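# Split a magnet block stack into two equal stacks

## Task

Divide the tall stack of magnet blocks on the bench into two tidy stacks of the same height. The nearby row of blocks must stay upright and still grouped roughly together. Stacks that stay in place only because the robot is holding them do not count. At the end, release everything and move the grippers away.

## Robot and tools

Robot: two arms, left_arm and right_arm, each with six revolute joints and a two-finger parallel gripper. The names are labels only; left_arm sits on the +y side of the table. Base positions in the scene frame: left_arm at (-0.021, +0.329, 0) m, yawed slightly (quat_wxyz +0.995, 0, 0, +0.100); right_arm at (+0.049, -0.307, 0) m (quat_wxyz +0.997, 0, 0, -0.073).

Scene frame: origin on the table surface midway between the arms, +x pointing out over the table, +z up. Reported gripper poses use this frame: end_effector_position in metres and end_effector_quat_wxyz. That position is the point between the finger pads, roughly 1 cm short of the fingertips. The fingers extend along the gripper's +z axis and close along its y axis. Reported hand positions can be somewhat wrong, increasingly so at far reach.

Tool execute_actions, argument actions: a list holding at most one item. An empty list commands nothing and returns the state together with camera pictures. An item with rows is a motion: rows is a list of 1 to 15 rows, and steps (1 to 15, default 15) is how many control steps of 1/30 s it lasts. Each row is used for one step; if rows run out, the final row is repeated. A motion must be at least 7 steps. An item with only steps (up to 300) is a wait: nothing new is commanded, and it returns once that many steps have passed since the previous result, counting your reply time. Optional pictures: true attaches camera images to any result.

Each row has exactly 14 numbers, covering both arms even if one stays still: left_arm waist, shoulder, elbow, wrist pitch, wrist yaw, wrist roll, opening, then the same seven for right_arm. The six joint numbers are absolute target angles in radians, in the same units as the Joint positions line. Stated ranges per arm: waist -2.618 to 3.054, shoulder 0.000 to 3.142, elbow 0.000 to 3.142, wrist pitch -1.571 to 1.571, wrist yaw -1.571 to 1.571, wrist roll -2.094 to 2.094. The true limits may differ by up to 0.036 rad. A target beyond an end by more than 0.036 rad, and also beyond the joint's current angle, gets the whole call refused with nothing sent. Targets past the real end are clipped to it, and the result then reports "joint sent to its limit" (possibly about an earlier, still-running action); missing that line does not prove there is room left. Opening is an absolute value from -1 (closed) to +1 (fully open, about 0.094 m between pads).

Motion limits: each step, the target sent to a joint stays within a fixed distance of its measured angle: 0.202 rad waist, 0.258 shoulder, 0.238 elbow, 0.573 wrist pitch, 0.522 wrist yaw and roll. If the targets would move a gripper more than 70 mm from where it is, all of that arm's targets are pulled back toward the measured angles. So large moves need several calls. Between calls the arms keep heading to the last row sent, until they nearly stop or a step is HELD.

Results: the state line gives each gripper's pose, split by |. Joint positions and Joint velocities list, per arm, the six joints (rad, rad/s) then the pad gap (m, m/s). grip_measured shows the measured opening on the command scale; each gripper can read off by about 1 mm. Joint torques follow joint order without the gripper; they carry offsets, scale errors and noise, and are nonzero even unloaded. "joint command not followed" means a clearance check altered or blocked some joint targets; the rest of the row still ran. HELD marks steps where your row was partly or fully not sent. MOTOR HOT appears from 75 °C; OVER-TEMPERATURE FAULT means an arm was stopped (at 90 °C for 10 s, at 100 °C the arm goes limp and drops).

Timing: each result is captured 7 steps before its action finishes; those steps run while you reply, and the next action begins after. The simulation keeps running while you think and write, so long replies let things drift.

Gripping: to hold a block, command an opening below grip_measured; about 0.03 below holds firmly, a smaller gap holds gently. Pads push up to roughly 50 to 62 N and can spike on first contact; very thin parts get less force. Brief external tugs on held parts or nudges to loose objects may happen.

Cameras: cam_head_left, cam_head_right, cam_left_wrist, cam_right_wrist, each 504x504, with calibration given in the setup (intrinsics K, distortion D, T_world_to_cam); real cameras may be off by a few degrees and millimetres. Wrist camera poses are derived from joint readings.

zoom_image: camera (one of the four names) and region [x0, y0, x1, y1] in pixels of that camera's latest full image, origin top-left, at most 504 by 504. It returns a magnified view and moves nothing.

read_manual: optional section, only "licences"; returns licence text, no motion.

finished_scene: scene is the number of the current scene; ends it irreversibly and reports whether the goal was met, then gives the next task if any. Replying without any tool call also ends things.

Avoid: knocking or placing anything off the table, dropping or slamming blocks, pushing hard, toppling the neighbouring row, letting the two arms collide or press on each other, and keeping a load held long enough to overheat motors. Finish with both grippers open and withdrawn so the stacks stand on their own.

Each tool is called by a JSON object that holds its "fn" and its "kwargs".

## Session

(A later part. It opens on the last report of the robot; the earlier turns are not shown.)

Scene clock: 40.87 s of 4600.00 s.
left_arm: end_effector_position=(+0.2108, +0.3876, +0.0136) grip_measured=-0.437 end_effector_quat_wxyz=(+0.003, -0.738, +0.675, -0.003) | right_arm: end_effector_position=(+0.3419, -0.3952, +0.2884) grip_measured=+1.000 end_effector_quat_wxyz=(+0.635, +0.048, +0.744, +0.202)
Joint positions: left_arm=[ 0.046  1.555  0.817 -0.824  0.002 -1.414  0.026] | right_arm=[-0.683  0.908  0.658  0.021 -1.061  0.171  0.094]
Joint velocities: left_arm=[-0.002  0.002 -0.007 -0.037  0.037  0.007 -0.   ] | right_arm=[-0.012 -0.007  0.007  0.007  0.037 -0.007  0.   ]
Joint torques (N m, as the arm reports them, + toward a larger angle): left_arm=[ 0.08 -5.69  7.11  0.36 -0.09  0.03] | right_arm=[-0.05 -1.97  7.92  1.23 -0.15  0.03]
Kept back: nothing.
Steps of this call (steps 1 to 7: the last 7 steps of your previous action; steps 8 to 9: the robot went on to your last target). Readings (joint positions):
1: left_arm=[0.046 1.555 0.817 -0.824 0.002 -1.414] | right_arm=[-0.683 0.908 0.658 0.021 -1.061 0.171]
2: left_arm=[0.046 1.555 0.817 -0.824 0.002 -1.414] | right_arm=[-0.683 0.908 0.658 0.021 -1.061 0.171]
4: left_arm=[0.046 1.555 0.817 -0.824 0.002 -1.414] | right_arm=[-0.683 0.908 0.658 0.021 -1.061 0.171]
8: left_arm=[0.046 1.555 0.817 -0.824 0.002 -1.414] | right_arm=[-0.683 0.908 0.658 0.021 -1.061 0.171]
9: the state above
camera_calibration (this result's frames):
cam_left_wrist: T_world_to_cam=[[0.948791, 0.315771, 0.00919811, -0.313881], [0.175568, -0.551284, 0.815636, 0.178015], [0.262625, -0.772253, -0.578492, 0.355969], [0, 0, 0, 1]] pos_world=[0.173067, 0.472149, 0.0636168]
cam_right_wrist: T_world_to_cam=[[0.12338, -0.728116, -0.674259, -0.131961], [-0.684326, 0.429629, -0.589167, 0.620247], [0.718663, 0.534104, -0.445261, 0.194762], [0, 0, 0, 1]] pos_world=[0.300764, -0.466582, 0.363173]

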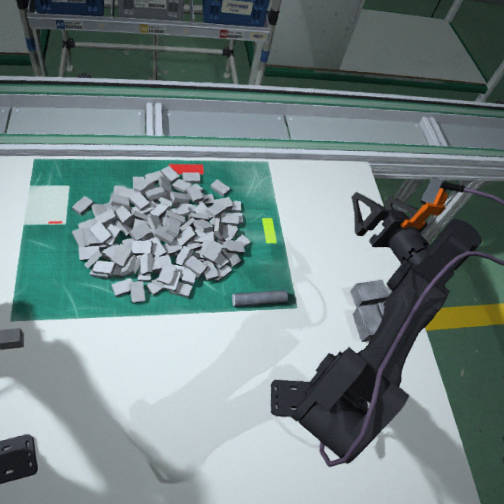

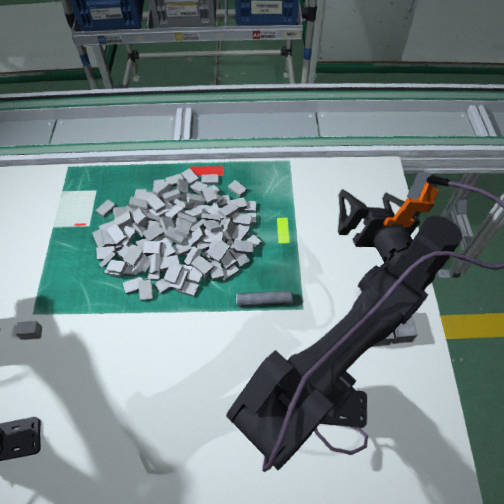

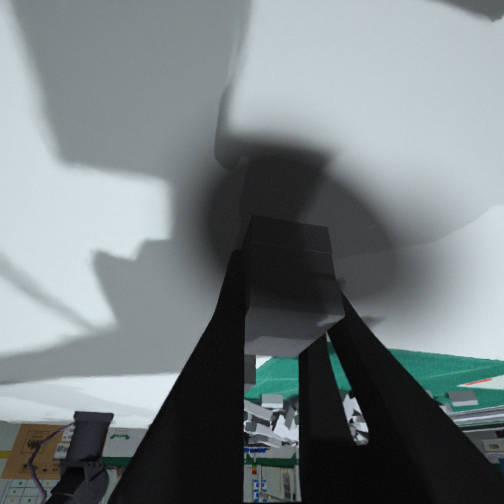

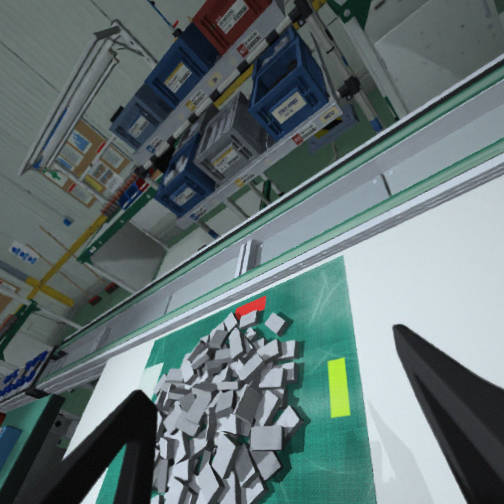

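{"fn": "execute_actions", "kwargs": {"actions": [{"rows": [[0.046,1.543,0.828,-0.830,-0.008,-1.411,-0.44,-0.683,0.908,0.658,0.021,-1.061,0.171,1],[0.046,1.543,0.828,-0.829,-0.008,-1.395,-0.38,-0.683,0.908,0.658,0.021,-1.061,0.171,1],[0.046,1.543,0.828,-0.828,-0.008,-1.349,-0.29,-0.683,0.908,0.658,0.021,-1.061,0.171,1],[0.046,1.543,0.828,-0.827,-0.008,-1.278,-0.19,-0.683,0.908,0.658,0.021,-1.061,0.171,1],[0.046,1.543,0.828,-0.826,-0.008,-1.197,-0.09,-0.683,0.908,0.658,0.021,-1.061,0.171,1],[0.046,1.543,0.828,-0.826,-0.008,-1.106,0.01,-0.683,0.908,0.658,0.021,-1.061,0.171,1],[0.046,1.543,0.828,-0.825,-0.008,-1.008,0.11,-0.683,0.908,0.658,0.021,-1.061,0.171,1],[0.046,1.543,0.828,-0.825,-0.008,-0.904,0.20,-0.683,0.908,0.658,0.021,-1.061,0.171,1],[0.046,1.543,0.828,-0.824,-0.008,-0.796,0.27,-0.683,0.908,0.658,0.021,-1.061,0.171,1],[0.046,1.543,0.828,-0.824,-0.008,-0.685,0.32,-0.683,0.908,0.658,0.021,-1.061,0.171,1],[0.046,1.543,0.828,-0.823,-0.008,-0.573,0.34,-0.683,0.908,0.658,0.021,-1.061,0.171,1],[0.046,1.543,0.828,-0.823,-0.008,-0.461,0.34,-0.683,0.908,0.658,0.021,-1.061,0.171,1],[0.046,1.543,0.828,-0.822,-0.008,-0.353,0.34,-0.683,0.908,0.658,0.021,-1.061,0.171,1],[0.046,1.543,0.828,-0.822,-0.008,-0.248,0.34,-0.683,0.908,0.658,0.021,-1.061,0.171,1],[0.046,1.543,0.828,-0.821,-0.008,-0.149,0.34,-0.683,0.908,0.658,0.021,-1.061,0.171,1]], "steps": 15}]}}

{"fn": "execute_actions", "kwargs": {"actions": [{"rows": [[0.046,1.543,0.828,-0.821,-0.008,-0.058,0.34,-0.683,0.908,0.658,0.021,-1.061,0.171,1],[0.046,1.543,0.828,-0.820,-0.008,0.024,0.34,-0.683,0.908,0.658,0.021,-1.061,0.171,1],[0.046,1.543,0.828,-0.820,-0.008,0.096,0.34,-0.683,0.908,0.658,0.021,-1.061,0.171,1],[0.046,1.543,0.828,-0.820,-0.008,0.157,0.34,-0.683,0.908,0.658,0.021,-1.061,0.171,1],[0.046,1.543,0.828,-0.820,-0.008,0.205,0.33,-0.683,0.908,0.658,0.021,-1.061,0.171,1],[0.046,1.543,0.828,-0.820,-0.008,0.241,0.30,-0.683,0.908,0.658,0.021,-1.061,0.171,1],[0.046,1.543,0.828,-0.820,-0.008,0.262,0.25,-0.683,0.908,0.658,0.021,-1.061,0.171,1],[0.046,1.543,0.828,-0.820,-0.008,0.270,0.20,-0.683,0.908,0.658,0.021,-1.061,0.171,1],[0.046,1.543,0.828,-0.820,-0.008,0.264,0.15,-0.683,0.908,0.658,0.021,-1.061,0.171,1],[0.046,1.543,0.828,-0.820,-0.008,0.245,0.105,-0.683,0.908,0.658,0.021,-1.061,0.171,1],[0.046,1.543,0.828,-0.820,-0.008,0.214,0.065,-0.683,0.908,0.658,0.021,-1.061,0.171,1],[0.046,1.543,0.828,-0.820,-0.008,0.184,0.03,-0.683,0.908,0.658,0.021,-1.061,0.171,1],[0.046,1.543,0.828,-0.820,-0.008,0.168,0.0,-0.683,0.908,0.658,0.021,-1.061,0.171,1],[0.046,1.543,0.828,-0.820,-0.008,0.163,-0.025,-0.683,0.908,0.658,0.021,-1.061,0.171,1],[0.046,1.543,0.828,-0.820,-0.008,0.161,-0.047,-0.683,0.908,0.658,0.021,-1.061,0.171,1]], "steps": 15}]}}

{"fn": "execute_actions", "kwargs": {"actions": [{"rows": [[0.046,1.543,0.828,-0.820,-0.008,0.159,-0.067,-0.683,0.908,0.658,0.021,-1.061,0.171,1],[0.046,1.543,0.828,-0.820,-0.008,0.157,-0.085,-0.683,0.908,0.658,0.021,-1.061,0.171,1],[0.046,1.543,0.828,-0.820,-0.008,0.157,-0.102,-0.683,0.908,0.658,0.021,-1.061,0.171,1],[0.046,1.543,0.828,-0.820,-0.008,0.157,-0.118,-0.683,0.908,0.658,0.021,-1.061,0.171,1],[0.046,1.543,0.828,-0.820,-0.008,0.157,-0.133,-0.683,0.908,0.658,0.021,-1.061,0.171,1],[0.046,1.543,0.828,-0.820,-0.008,0.157,-0.14,-0.683,0.908,0.658,0.021,-1.061,0.171,1],[0.046,1.543,0.828,-0.820,-0.008,0.157,-0.14,-0.683,0.908,0.658,0.021,-1.061,0.171,1],[0.046,1.543,0.829,-0.821,-0.008,0.157,-0.105,-0.683,0.908,0.658,0.021,-1.061,0.171,1],[0.046,1.540,0.834,-0.823,-0.008,0.157,-0.06,-0.683,0.908,0.658,0.021,-1.061,0.171,1],[0.046,1.536,0.840,-0.828,-0.008,0.157,0.02,-0.683,0.908,0.658,0.021,-1.061,0.171,1],[0.046,1.5305,0.8438,-0.839,-0.008,0.157,0.12,-0.683,0.908,0.658,0.021,-1.061,0.171,1],[0.046,1.5232,0.8462,-0.853,-0.008,0.157,0.22,-0.683,0.908,0.658,0.021,-1.061,0.171,1],[0.046,1.511,0.8502,-0.870,-0.008,0.157,0.29,-0.683,0.908,0.658,0.021,-1.061,0.171,1],[0.046,1.4942,0.8557,-0.8895,-0.008,0.157,0.33,-0.683,0.908,0.658,0.021,-1.061,0.171,1],[0.046,1.473,0.8627,-0.911,-0.008,0.157,0.35,-0.683,0.908,0.658,0.021,-1.061,0.171,1]], "steps": 15}]}}

{"fn": "execute_actions", "kwargs": {"actions": [{"rows": [[0.046,1.4476,0.871,-0.935,-0.008,0.157,0.36,-0.683,0.908,0.658,0.021,-1.061,0.171,1],[0.046,1.4183,0.8806,-0.961,-0.008,0.157,0.38,-0.683,0.908,0.658,0.021,-1.061,0.171,1],[0.046,1.3856,0.8914,-0.9885,-0.008,0.157,0.41,-0.683,0.908,0.658,0.021,-1.061,0.171,1],[0.046,1.3498,0.9031,-1.017,-0.008,0.157,0.45,-0.683,0.908,0.658,0.021,-1.061,0.171,1],[0.046,1.3114,0.9157,-1.046,-0.008,0.157,0.50,-0.683,0.908,0.658,0.021,-1.061,0.171,1],[0.046,1.2708,0.9291,-1.076,-0.008,0.157,0.55,-0.683,0.908,0.658,0.021,-1.061,0.171,1],[0.046,1.2286,0.9429,-1.1055,-0.008,0.157,0.60,-0.683,0.908,0.658,0.021,-1.061,0.171,1],[0.046,1.1853,0.9571,-1.135,-0.008,0.157,0.65,-0.683,0.908,0.658,0.021,-1.061,0.171,1],[0.046,1.1415,0.9715,-1.1635,-0.008,0.157,0.70,-0.683,0.908,0.658,0.021,-1.061,0.171,1],[0.046,1.0977,0.9859,-1.191,-0.008,0.157,0.75,-0.683,0.908,0.658,0.021,-1.061,0.171,1],[0.046,1.0544,1.0001,-1.217,-0.008,0.157,0.80,-0.683,0.908,0.658,0.021,-1.061,0.171,1],[0.046,1.0122,1.0139,-1.242,-0.008,0.157,0.85,-0.683,0.908,0.658,0.021,-1.061,0.171,1],[0.046,0.9716,1.0273,-1.264,-0.008,0.157,0.90,-0.683,0.908,0.658,0.021,-1.061,0.171,1],[0.046,0.9332,1.0399,-1.284,-0.008,0.157,0.94,-0.683,0.908,0.658,0.021,-1.061,0.171,1],[0.046,0.8974,1.0516,-1.3015,-0.008,0.157,0.97,-0.683,0.908,0.658,0.021,-1.061,0.171,1]], "steps": 15}]}}

{"fn": "execute_actions", "kwargs": {"actions": [{"rows": [[0.046,0.8647,1.0624,-1.316,-0.008,0.157,1,-0.683,0.908,0.658,0.021,-1.061,0.171,1],[0.046,0.8354,1.072,-1.328,-0.008,0.157,1,-0.683,0.908,0.658,0.021,-1.061,0.171,1],[0.046,0.810,1.0803,-1.3365,-0.008,0.157,1,-0.683,0.908,0.658,0.021,-1.061,0.171,1],[0.046,0.7888,1.0873,-1.342,-0.008,0.157,1,-0.683,0.908,0.658,0.021,-1.061,0.171,1],[0.046,0.772,1.0928,-1.344,-0.008,0.157,1,-0.683,0.908,0.658,0.021,-1.061,0.171,1],[0.046,0.7598,1.0968,-1.3425,-0.008,0.157,1,-0.683,0.908,0.658,0.021,-1.061,0.171,1],[0.046,0.7525,1.0992,-1.335,-0.008,0.157,1,-0.683,0.908,0.658,0.021,-1.061,0.171,1],[0.046,0.75,1.10,-1.322,-0.008,0.157,1,-0.683,0.908,0.658,0.021,-1.061,0.171,1]], "steps": 8}]}}

{"fn": "execute_actions", "kwargs": {"actions": [{"steps": 11}], "pictures": true}}

Scene clock: 47.20 s of 4600.00 s.
left_arm: end_effector_position=(+0.2108, +0.3876, +0.0136) grip_measured=+0.156 end_effector_quat_wxyz=(+0.003, -0.656, +0.754, -0.003) | right_arm: end_effector_position=(+0.3419, -0.3952, +0.2884) grip_measured=+1.000 end_effector_quat_wxyz=(+0.635, +0.048, +0.744, +0.202)
Joint positions: left_arm=[ 0.046  1.555  0.817 -0.824  0.002 -1.186  0.054] | right_arm=[-0.683  0.908  0.658  0.021 -1.061  0.171  0.094]
Joint velocities: left_arm=[-0.007  0.002 -0.002  0.022  0.007  1.824  0.085] | right_arm=[-0.027 -0.017 -0.007  0.022 -0.022 -0.022  0.   ]
Joint torques (N m, as the arm reports them, + toward a larger angle): left_arm=[ 0.01 -5.78  7.1   0.45 -0.12  0.01] | right_arm=[-0.02 -1.93  7.87  1.23 -0.15  0.02]
Steps of this call (steps 1 to 15: the robot went on to your last target; steps 16 to 90: nothing new was sent; then 3.07 s passed at rest; steps 91 to 98: the first 8 steps of this action). Readings (joint positions):
91: left_arm=[0.046 1.555 0.817 -0.824 0.002 -1.414] | right_arm=[-0.683 0.908 0.658 0.021 -1.061 0.171]
92: left_arm=[0.046 1.555 0.817 -0.824 0.002 -1.412] | right_arm=[-0.683 0.908 0.658 0.021 -1.061 0.171]
94: left_arm=[0.046 1.555 0.817 -0.824 0.002 -1.381] | right_arm=[-0.683 0.908 0.658 0.021 -1.061 0.171]
98: the state above

Scene clock: 47.70 s of 4600.00 s.
left_arm: end_effector_position=(+0.2108, +0.3876, +0.0136) grip_measured=+0.224 end_effector_quat_wxyz=(+0.004, -0.092, +0.996, -0.000) | right_arm: end_effector_position=(+0.3419, -0.3952, +0.2884) grip_measured=+1.000 end_effector_quat_wxyz=(+0.635, +0.048, +0.744, +0.202)
Joint positions: left_arm=[ 0.046  1.555  0.817 -0.824  0.002  0.063  0.057] | right_arm=[-0.683  0.908  0.658  0.021 -1.061  0.171  0.094]
Joint velocities: left_arm=[ 0.002 -0.012 -0.002 -0.022 -0.051  1.355 -0.041] | right_arm=[ 0.002 -0.022 -0.002 -0.022 -0.051 -0.081  0.   ]
Joint torques (N m, as the arm reports them, + toward a larger angle): left_arm=[ 0.   -5.75  7.11  0.5  -0.11  0.02] | right_arm=[-0.09 -1.92  7.93  1.25 -0.15  0.04]
Steps of this call (steps 1 to 7: the last 7 steps of your previous action; steps 8 to 15: the first 8 steps of this action). Readings (joint positions):
8: left_arm=[0.046 1.555 0.817 -0.824 0.002 -0.466] | right_arm=[-0.683 0.908 0.658 0.021 -1.061 0.171]
9: left_arm=[0.046 1.555 0.817 -0.824 0.002 -0.371] | right_arm=[-0.683 0.908 0.658 0.021 -1.061 0.171]
11: left_arm=[0.046 1.555 0.817 -0.824 0.002 -0.196] | right_arm=[-0.683 0.908 0.658 0.021 -1.061 0.171]
15: the state above

Scene clock: 48.20 s of 4600.00 s.
left_arm: end_effector_position=(+0.2107, +0.3879, +0.0136) grip_measured=-0.098 end_effector_quat_wxyz=(+0.004, -0.044, +0.999, +0.001) | right_arm: end_effector_position=(+0.3419, -0.3952, +0.2884) grip_measured=+1.000 end_effector_quat_wxyz=(+0.635, +0.048, +0.744, +0.202)
Joint positions: left_arm=[ 0.046  1.555  0.817 -0.824 -0.     0.157  0.042] | right_arm=[-0.683  0.908  0.658  0.021 -1.061  0.171  0.094]
Joint velocities: left_arm=[ 0.007  0.002 -0.017 -0.007 -0.051 -0.081  0.003] | right_arm=[-0.017 -0.017  0.002  0.066 -0.037  0.022  0.   ]
Joint torques (N m, as the arm reports them, + toward a larger angle): left_arm=[-0.09 -5.68  7.25  0.45 -0.08  0.  ] | right_arm=[-0.01 -1.94  7.87  1.22 -0.15  0.02]
Steps of this call (steps 1 to 7: the last 7 steps of your previous action; steps 8 to 15: the first 8 steps of this action). Readings (joint positions):
8: left_arm=[0.046 1.555 0.817 -0.824 0.000 0.157] | right_arm=[-0.683 0.908 0.658 0.021 -1.061 0.171]
9: left_arm=[0.046 1.555 0.817 -0.824 0.000 0.157] | right_arm=[-0.683 0.908 0.658 0.021 -1.061 0.171]
11: left_arm=[0.046 1.555 0.817 -0.824 -0.000 0.157] | right_arm=[-0.683 0.908 0.658 0.021 -1.061 0.171]
15: the state above

Scene clock: 48.70 s of 4600.00 s.
left_arm: end_effector_position=(+0.2099, +0.3878, +0.0929) grip_measured=+0.626 end_effector_quat_wxyz=(+0.087, -0.044, +0.995, +0.018) | right_arm: end_effector_position=(+0.3419, -0.3952, +0.2884) grip_measured=+1.000 end_effector_quat_wxyz=(+0.635, +0.048, +0.744, +0.202)
Joint positions: left_arm=[ 0.046  1.282  0.906 -1.016 -0.001  0.157  0.076] | right_arm=[-0.683  0.908  0.658  0.021 -1.061  0.171  0.094]
Joint velocities: left_arm=[-0.012 -1.228  0.442 -0.681  0.037 -0.066  0.045] | right_arm=[-0.012 -0.002 -0.007  0.007 -0.037 -0.007  0.   ]
Joint torques (N m, as the arm reports them, + toward a larger angle): left_arm=[-0.02 -4.96  9.43  0.65 -0.09  0.02] | right_arm=[-0.04 -1.96  7.9   1.22 -0.15  0.03]
Steps of this call (steps 1 to 7: the last 7 steps of your previous action; steps 8 to 15: the first 8 steps of this action). Readings (joint positions):
8: left_arm=[0.046 1.516 0.823 -0.870 -0.001 0.157] | right_arm=[-0.683 0.908 0.658 0.021 -1.061 0.171]
9: left_arm=[0.046 1.495 0.830 -0.888 -0.001 0.157] | right_arm=[-0.683 0.908 0.658 0.021 -1.061 0.171]
11: left_arm=[0.046 1.438 0.849 -0.927 -0.001 0.157] | right_arm=[-0.683 0.908 0.658 0.021 -1.061 0.171]
15: the state above

Scene clock: 48.97 s of 4600.00 s.
left_arm: end_effector_position=(+0.1822, +0.3808, +0.1881) grip_measured=+0.988 end_effector_quat_wxyz=(+0.217, -0.043, +0.974, +0.045) | right_arm: end_effector_position=(+0.3419, -0.3952, +0.2884) grip_measured=+1.000 end_effector_quat_wxyz=(+0.635, +0.048, +0.744, +0.202)
Joint positions: left_arm=[ 0.046  0.937  1.023 -1.209 -0.001  0.157  0.093] | right_arm=[-0.683  0.908  0.658  0.021 -1.061  0.171  0.094]
Joint velocities: left_arm=[-0.007 -1.077  0.335 -0.637 -0.095  0.022  0.03 ] | right_arm=[-0.022 -0.017  0.002 -0.051 -0.022  0.037  0.   ]
Joint torques (N m, as the arm reports them, + toward a larger angle): left_arm=[-0.04 -1.03  8.99  1.28 -0.09  0.  ] | right_arm=[-0.01 -1.95  7.83  1.22 -0.15  0.03]
Steps of this call (steps 1 to 7: the last 7 steps of your previous action; step 8: the first step of this action). Readings (joint positions):
8: the state above

Scene clock: 49.33 s of 4600.00 s.
left_arm: end_effector_position=(+0.1503, +0.3728, +0.2255) grip_measured=+1.000 end_effector_quat_wxyz=(+0.278, -0.043, +0.958, +0.057) | right_arm: end_effector_position=(+0.3419, -0.3952, +0.2884) grip_measured=+1.000 end_effector_quat_wxyz=(+0.635, +0.048, +0.744, +0.202)
Joint positions: left_arm=[ 0.046  0.759  1.078 -1.316 -0.001  0.157  0.094] | right_arm=[-0.683  0.908  0.658  0.021 -1.061  0.171  0.094]
Joint velocities: left_arm=[ 0.007 -0.012  0.012 -0.081  0.007  0.037  0.   ] | right_arm=[ 0.022 -0.007 -0.012 -0.007  0.022 -0.037  0.   ]
Joint torques (N m, as the arm reports them, + toward a larger angle): left_arm=[ 0.03  0.53  8.71  1.6  -0.07  0.01] | right_arm=[-0.03 -1.94  7.86  1.23 -0.13  0.02]
Kept back: nothing.
Steps of this call (steps 1 to 7: the last 7 steps of your previous action; steps 8 to 11: the robot went on to your last target). Readings (joint positions):
1: left_arm=[0.046 0.901 1.034 -1.230 -0.001 0.157] | right_arm=[-0.683 0.908 0.658 0.021 -1.061 0.171]
2: left_arm=[0.046 0.868 1.045 -1.249 -0.001 0.157] | right_arm=[-0.683 0.908 0.658 0.021 -1.061 0.171]
4: left_arm=[0.046 0.814 1.062 -1.281 -0.001 0.157] | right_arm=[-0.683 0.908 0.658 0.021 -1.061 0.171]
8: left_arm=[0.046 0.761 1.078 -1.312 -0.001 0.157] | right_arm=[-0.683 0.908 0.658 0.021 -1.061 0.171]
11: the state above
camera_calibration (this result's frames):
cam_left_wrist: T_world_to_cam=[[0.303287, -0.95204, 0.0404455, 0.308778], [-0.890004, -0.267849, 0.368985, 0.162879], [-0.340456, -0.147905, -0.928555, 0.419872], [0, 0, 0, 1]] pos_world=[0.194262, 0.399697, 0.317285]
cam_right_wrist: T_world_to_cam=[[0.12338, -0.728116, -0.674259, -0.131961], [-0.684326, 0.429629, -0.589167, 0.620247], [0.718663, 0.534104, -0.445261, 0.194762], [0, 0, 0, 1]] pos_world=[0.300764, -0.466582, 0.363173]

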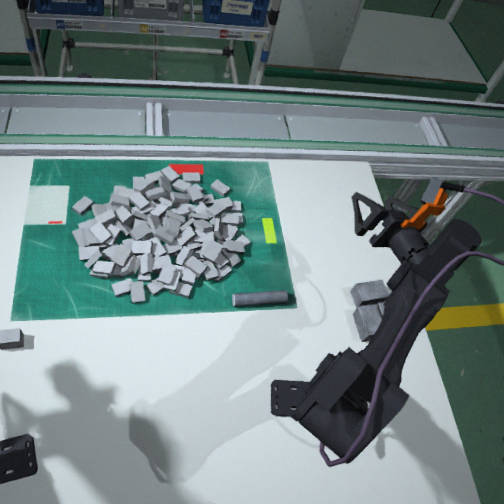

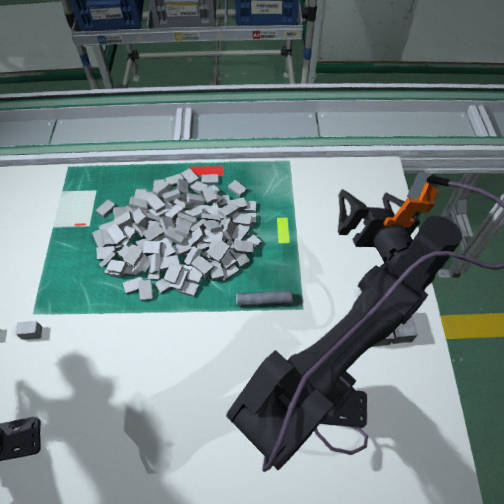

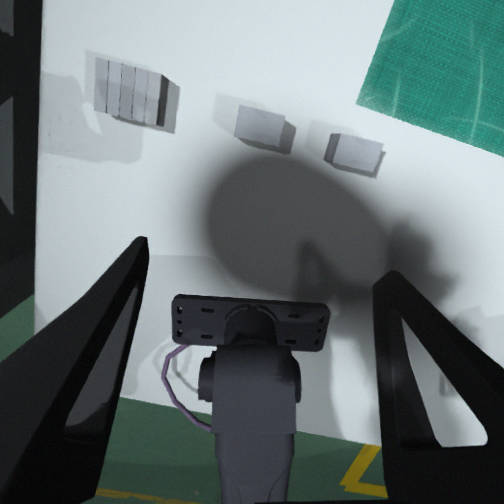

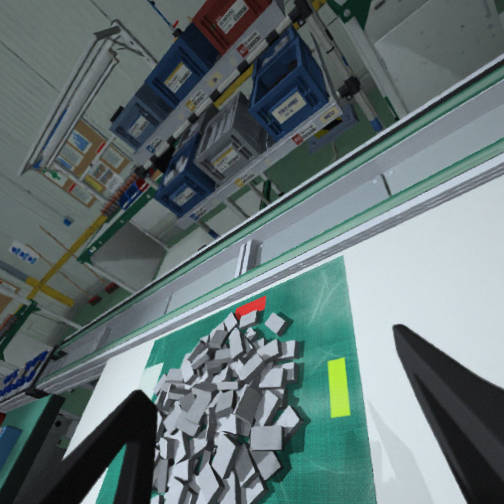

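{"fn": "zoom_image", "kwargs": {"camera": "cam_left_wrist", "region": [70, 30, 410, 200]}}

{"fn": "zoom_image", "kwargs": {"camera": "cam_left_wrist", "region": [210, 80, 400, 190]}}

Region (70, 30, 410, 200) of cam_left_wrist's 504x504 image, scaled by 1.482, with more detail than that image has.

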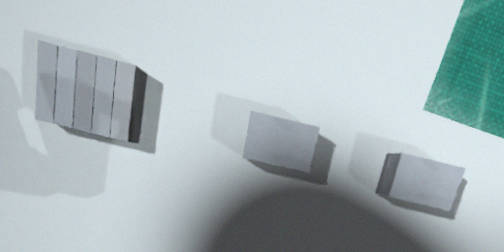

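Region (210, 80, 400, 190) of cam_left_wrist's 504x504 image, scaled by 2.653, with more detail than that image has; it fills the top 292 rows of this view, and the rest is white.

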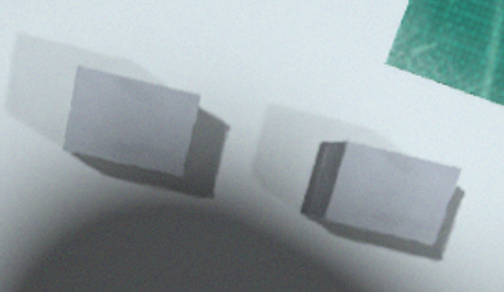

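Both stacks are neat with three blocks each, the row is still standing, and the arm is clear.

{"fn": "finished_scene", "kwargs": {"scene": 2}}

The scene is finished: the task was done.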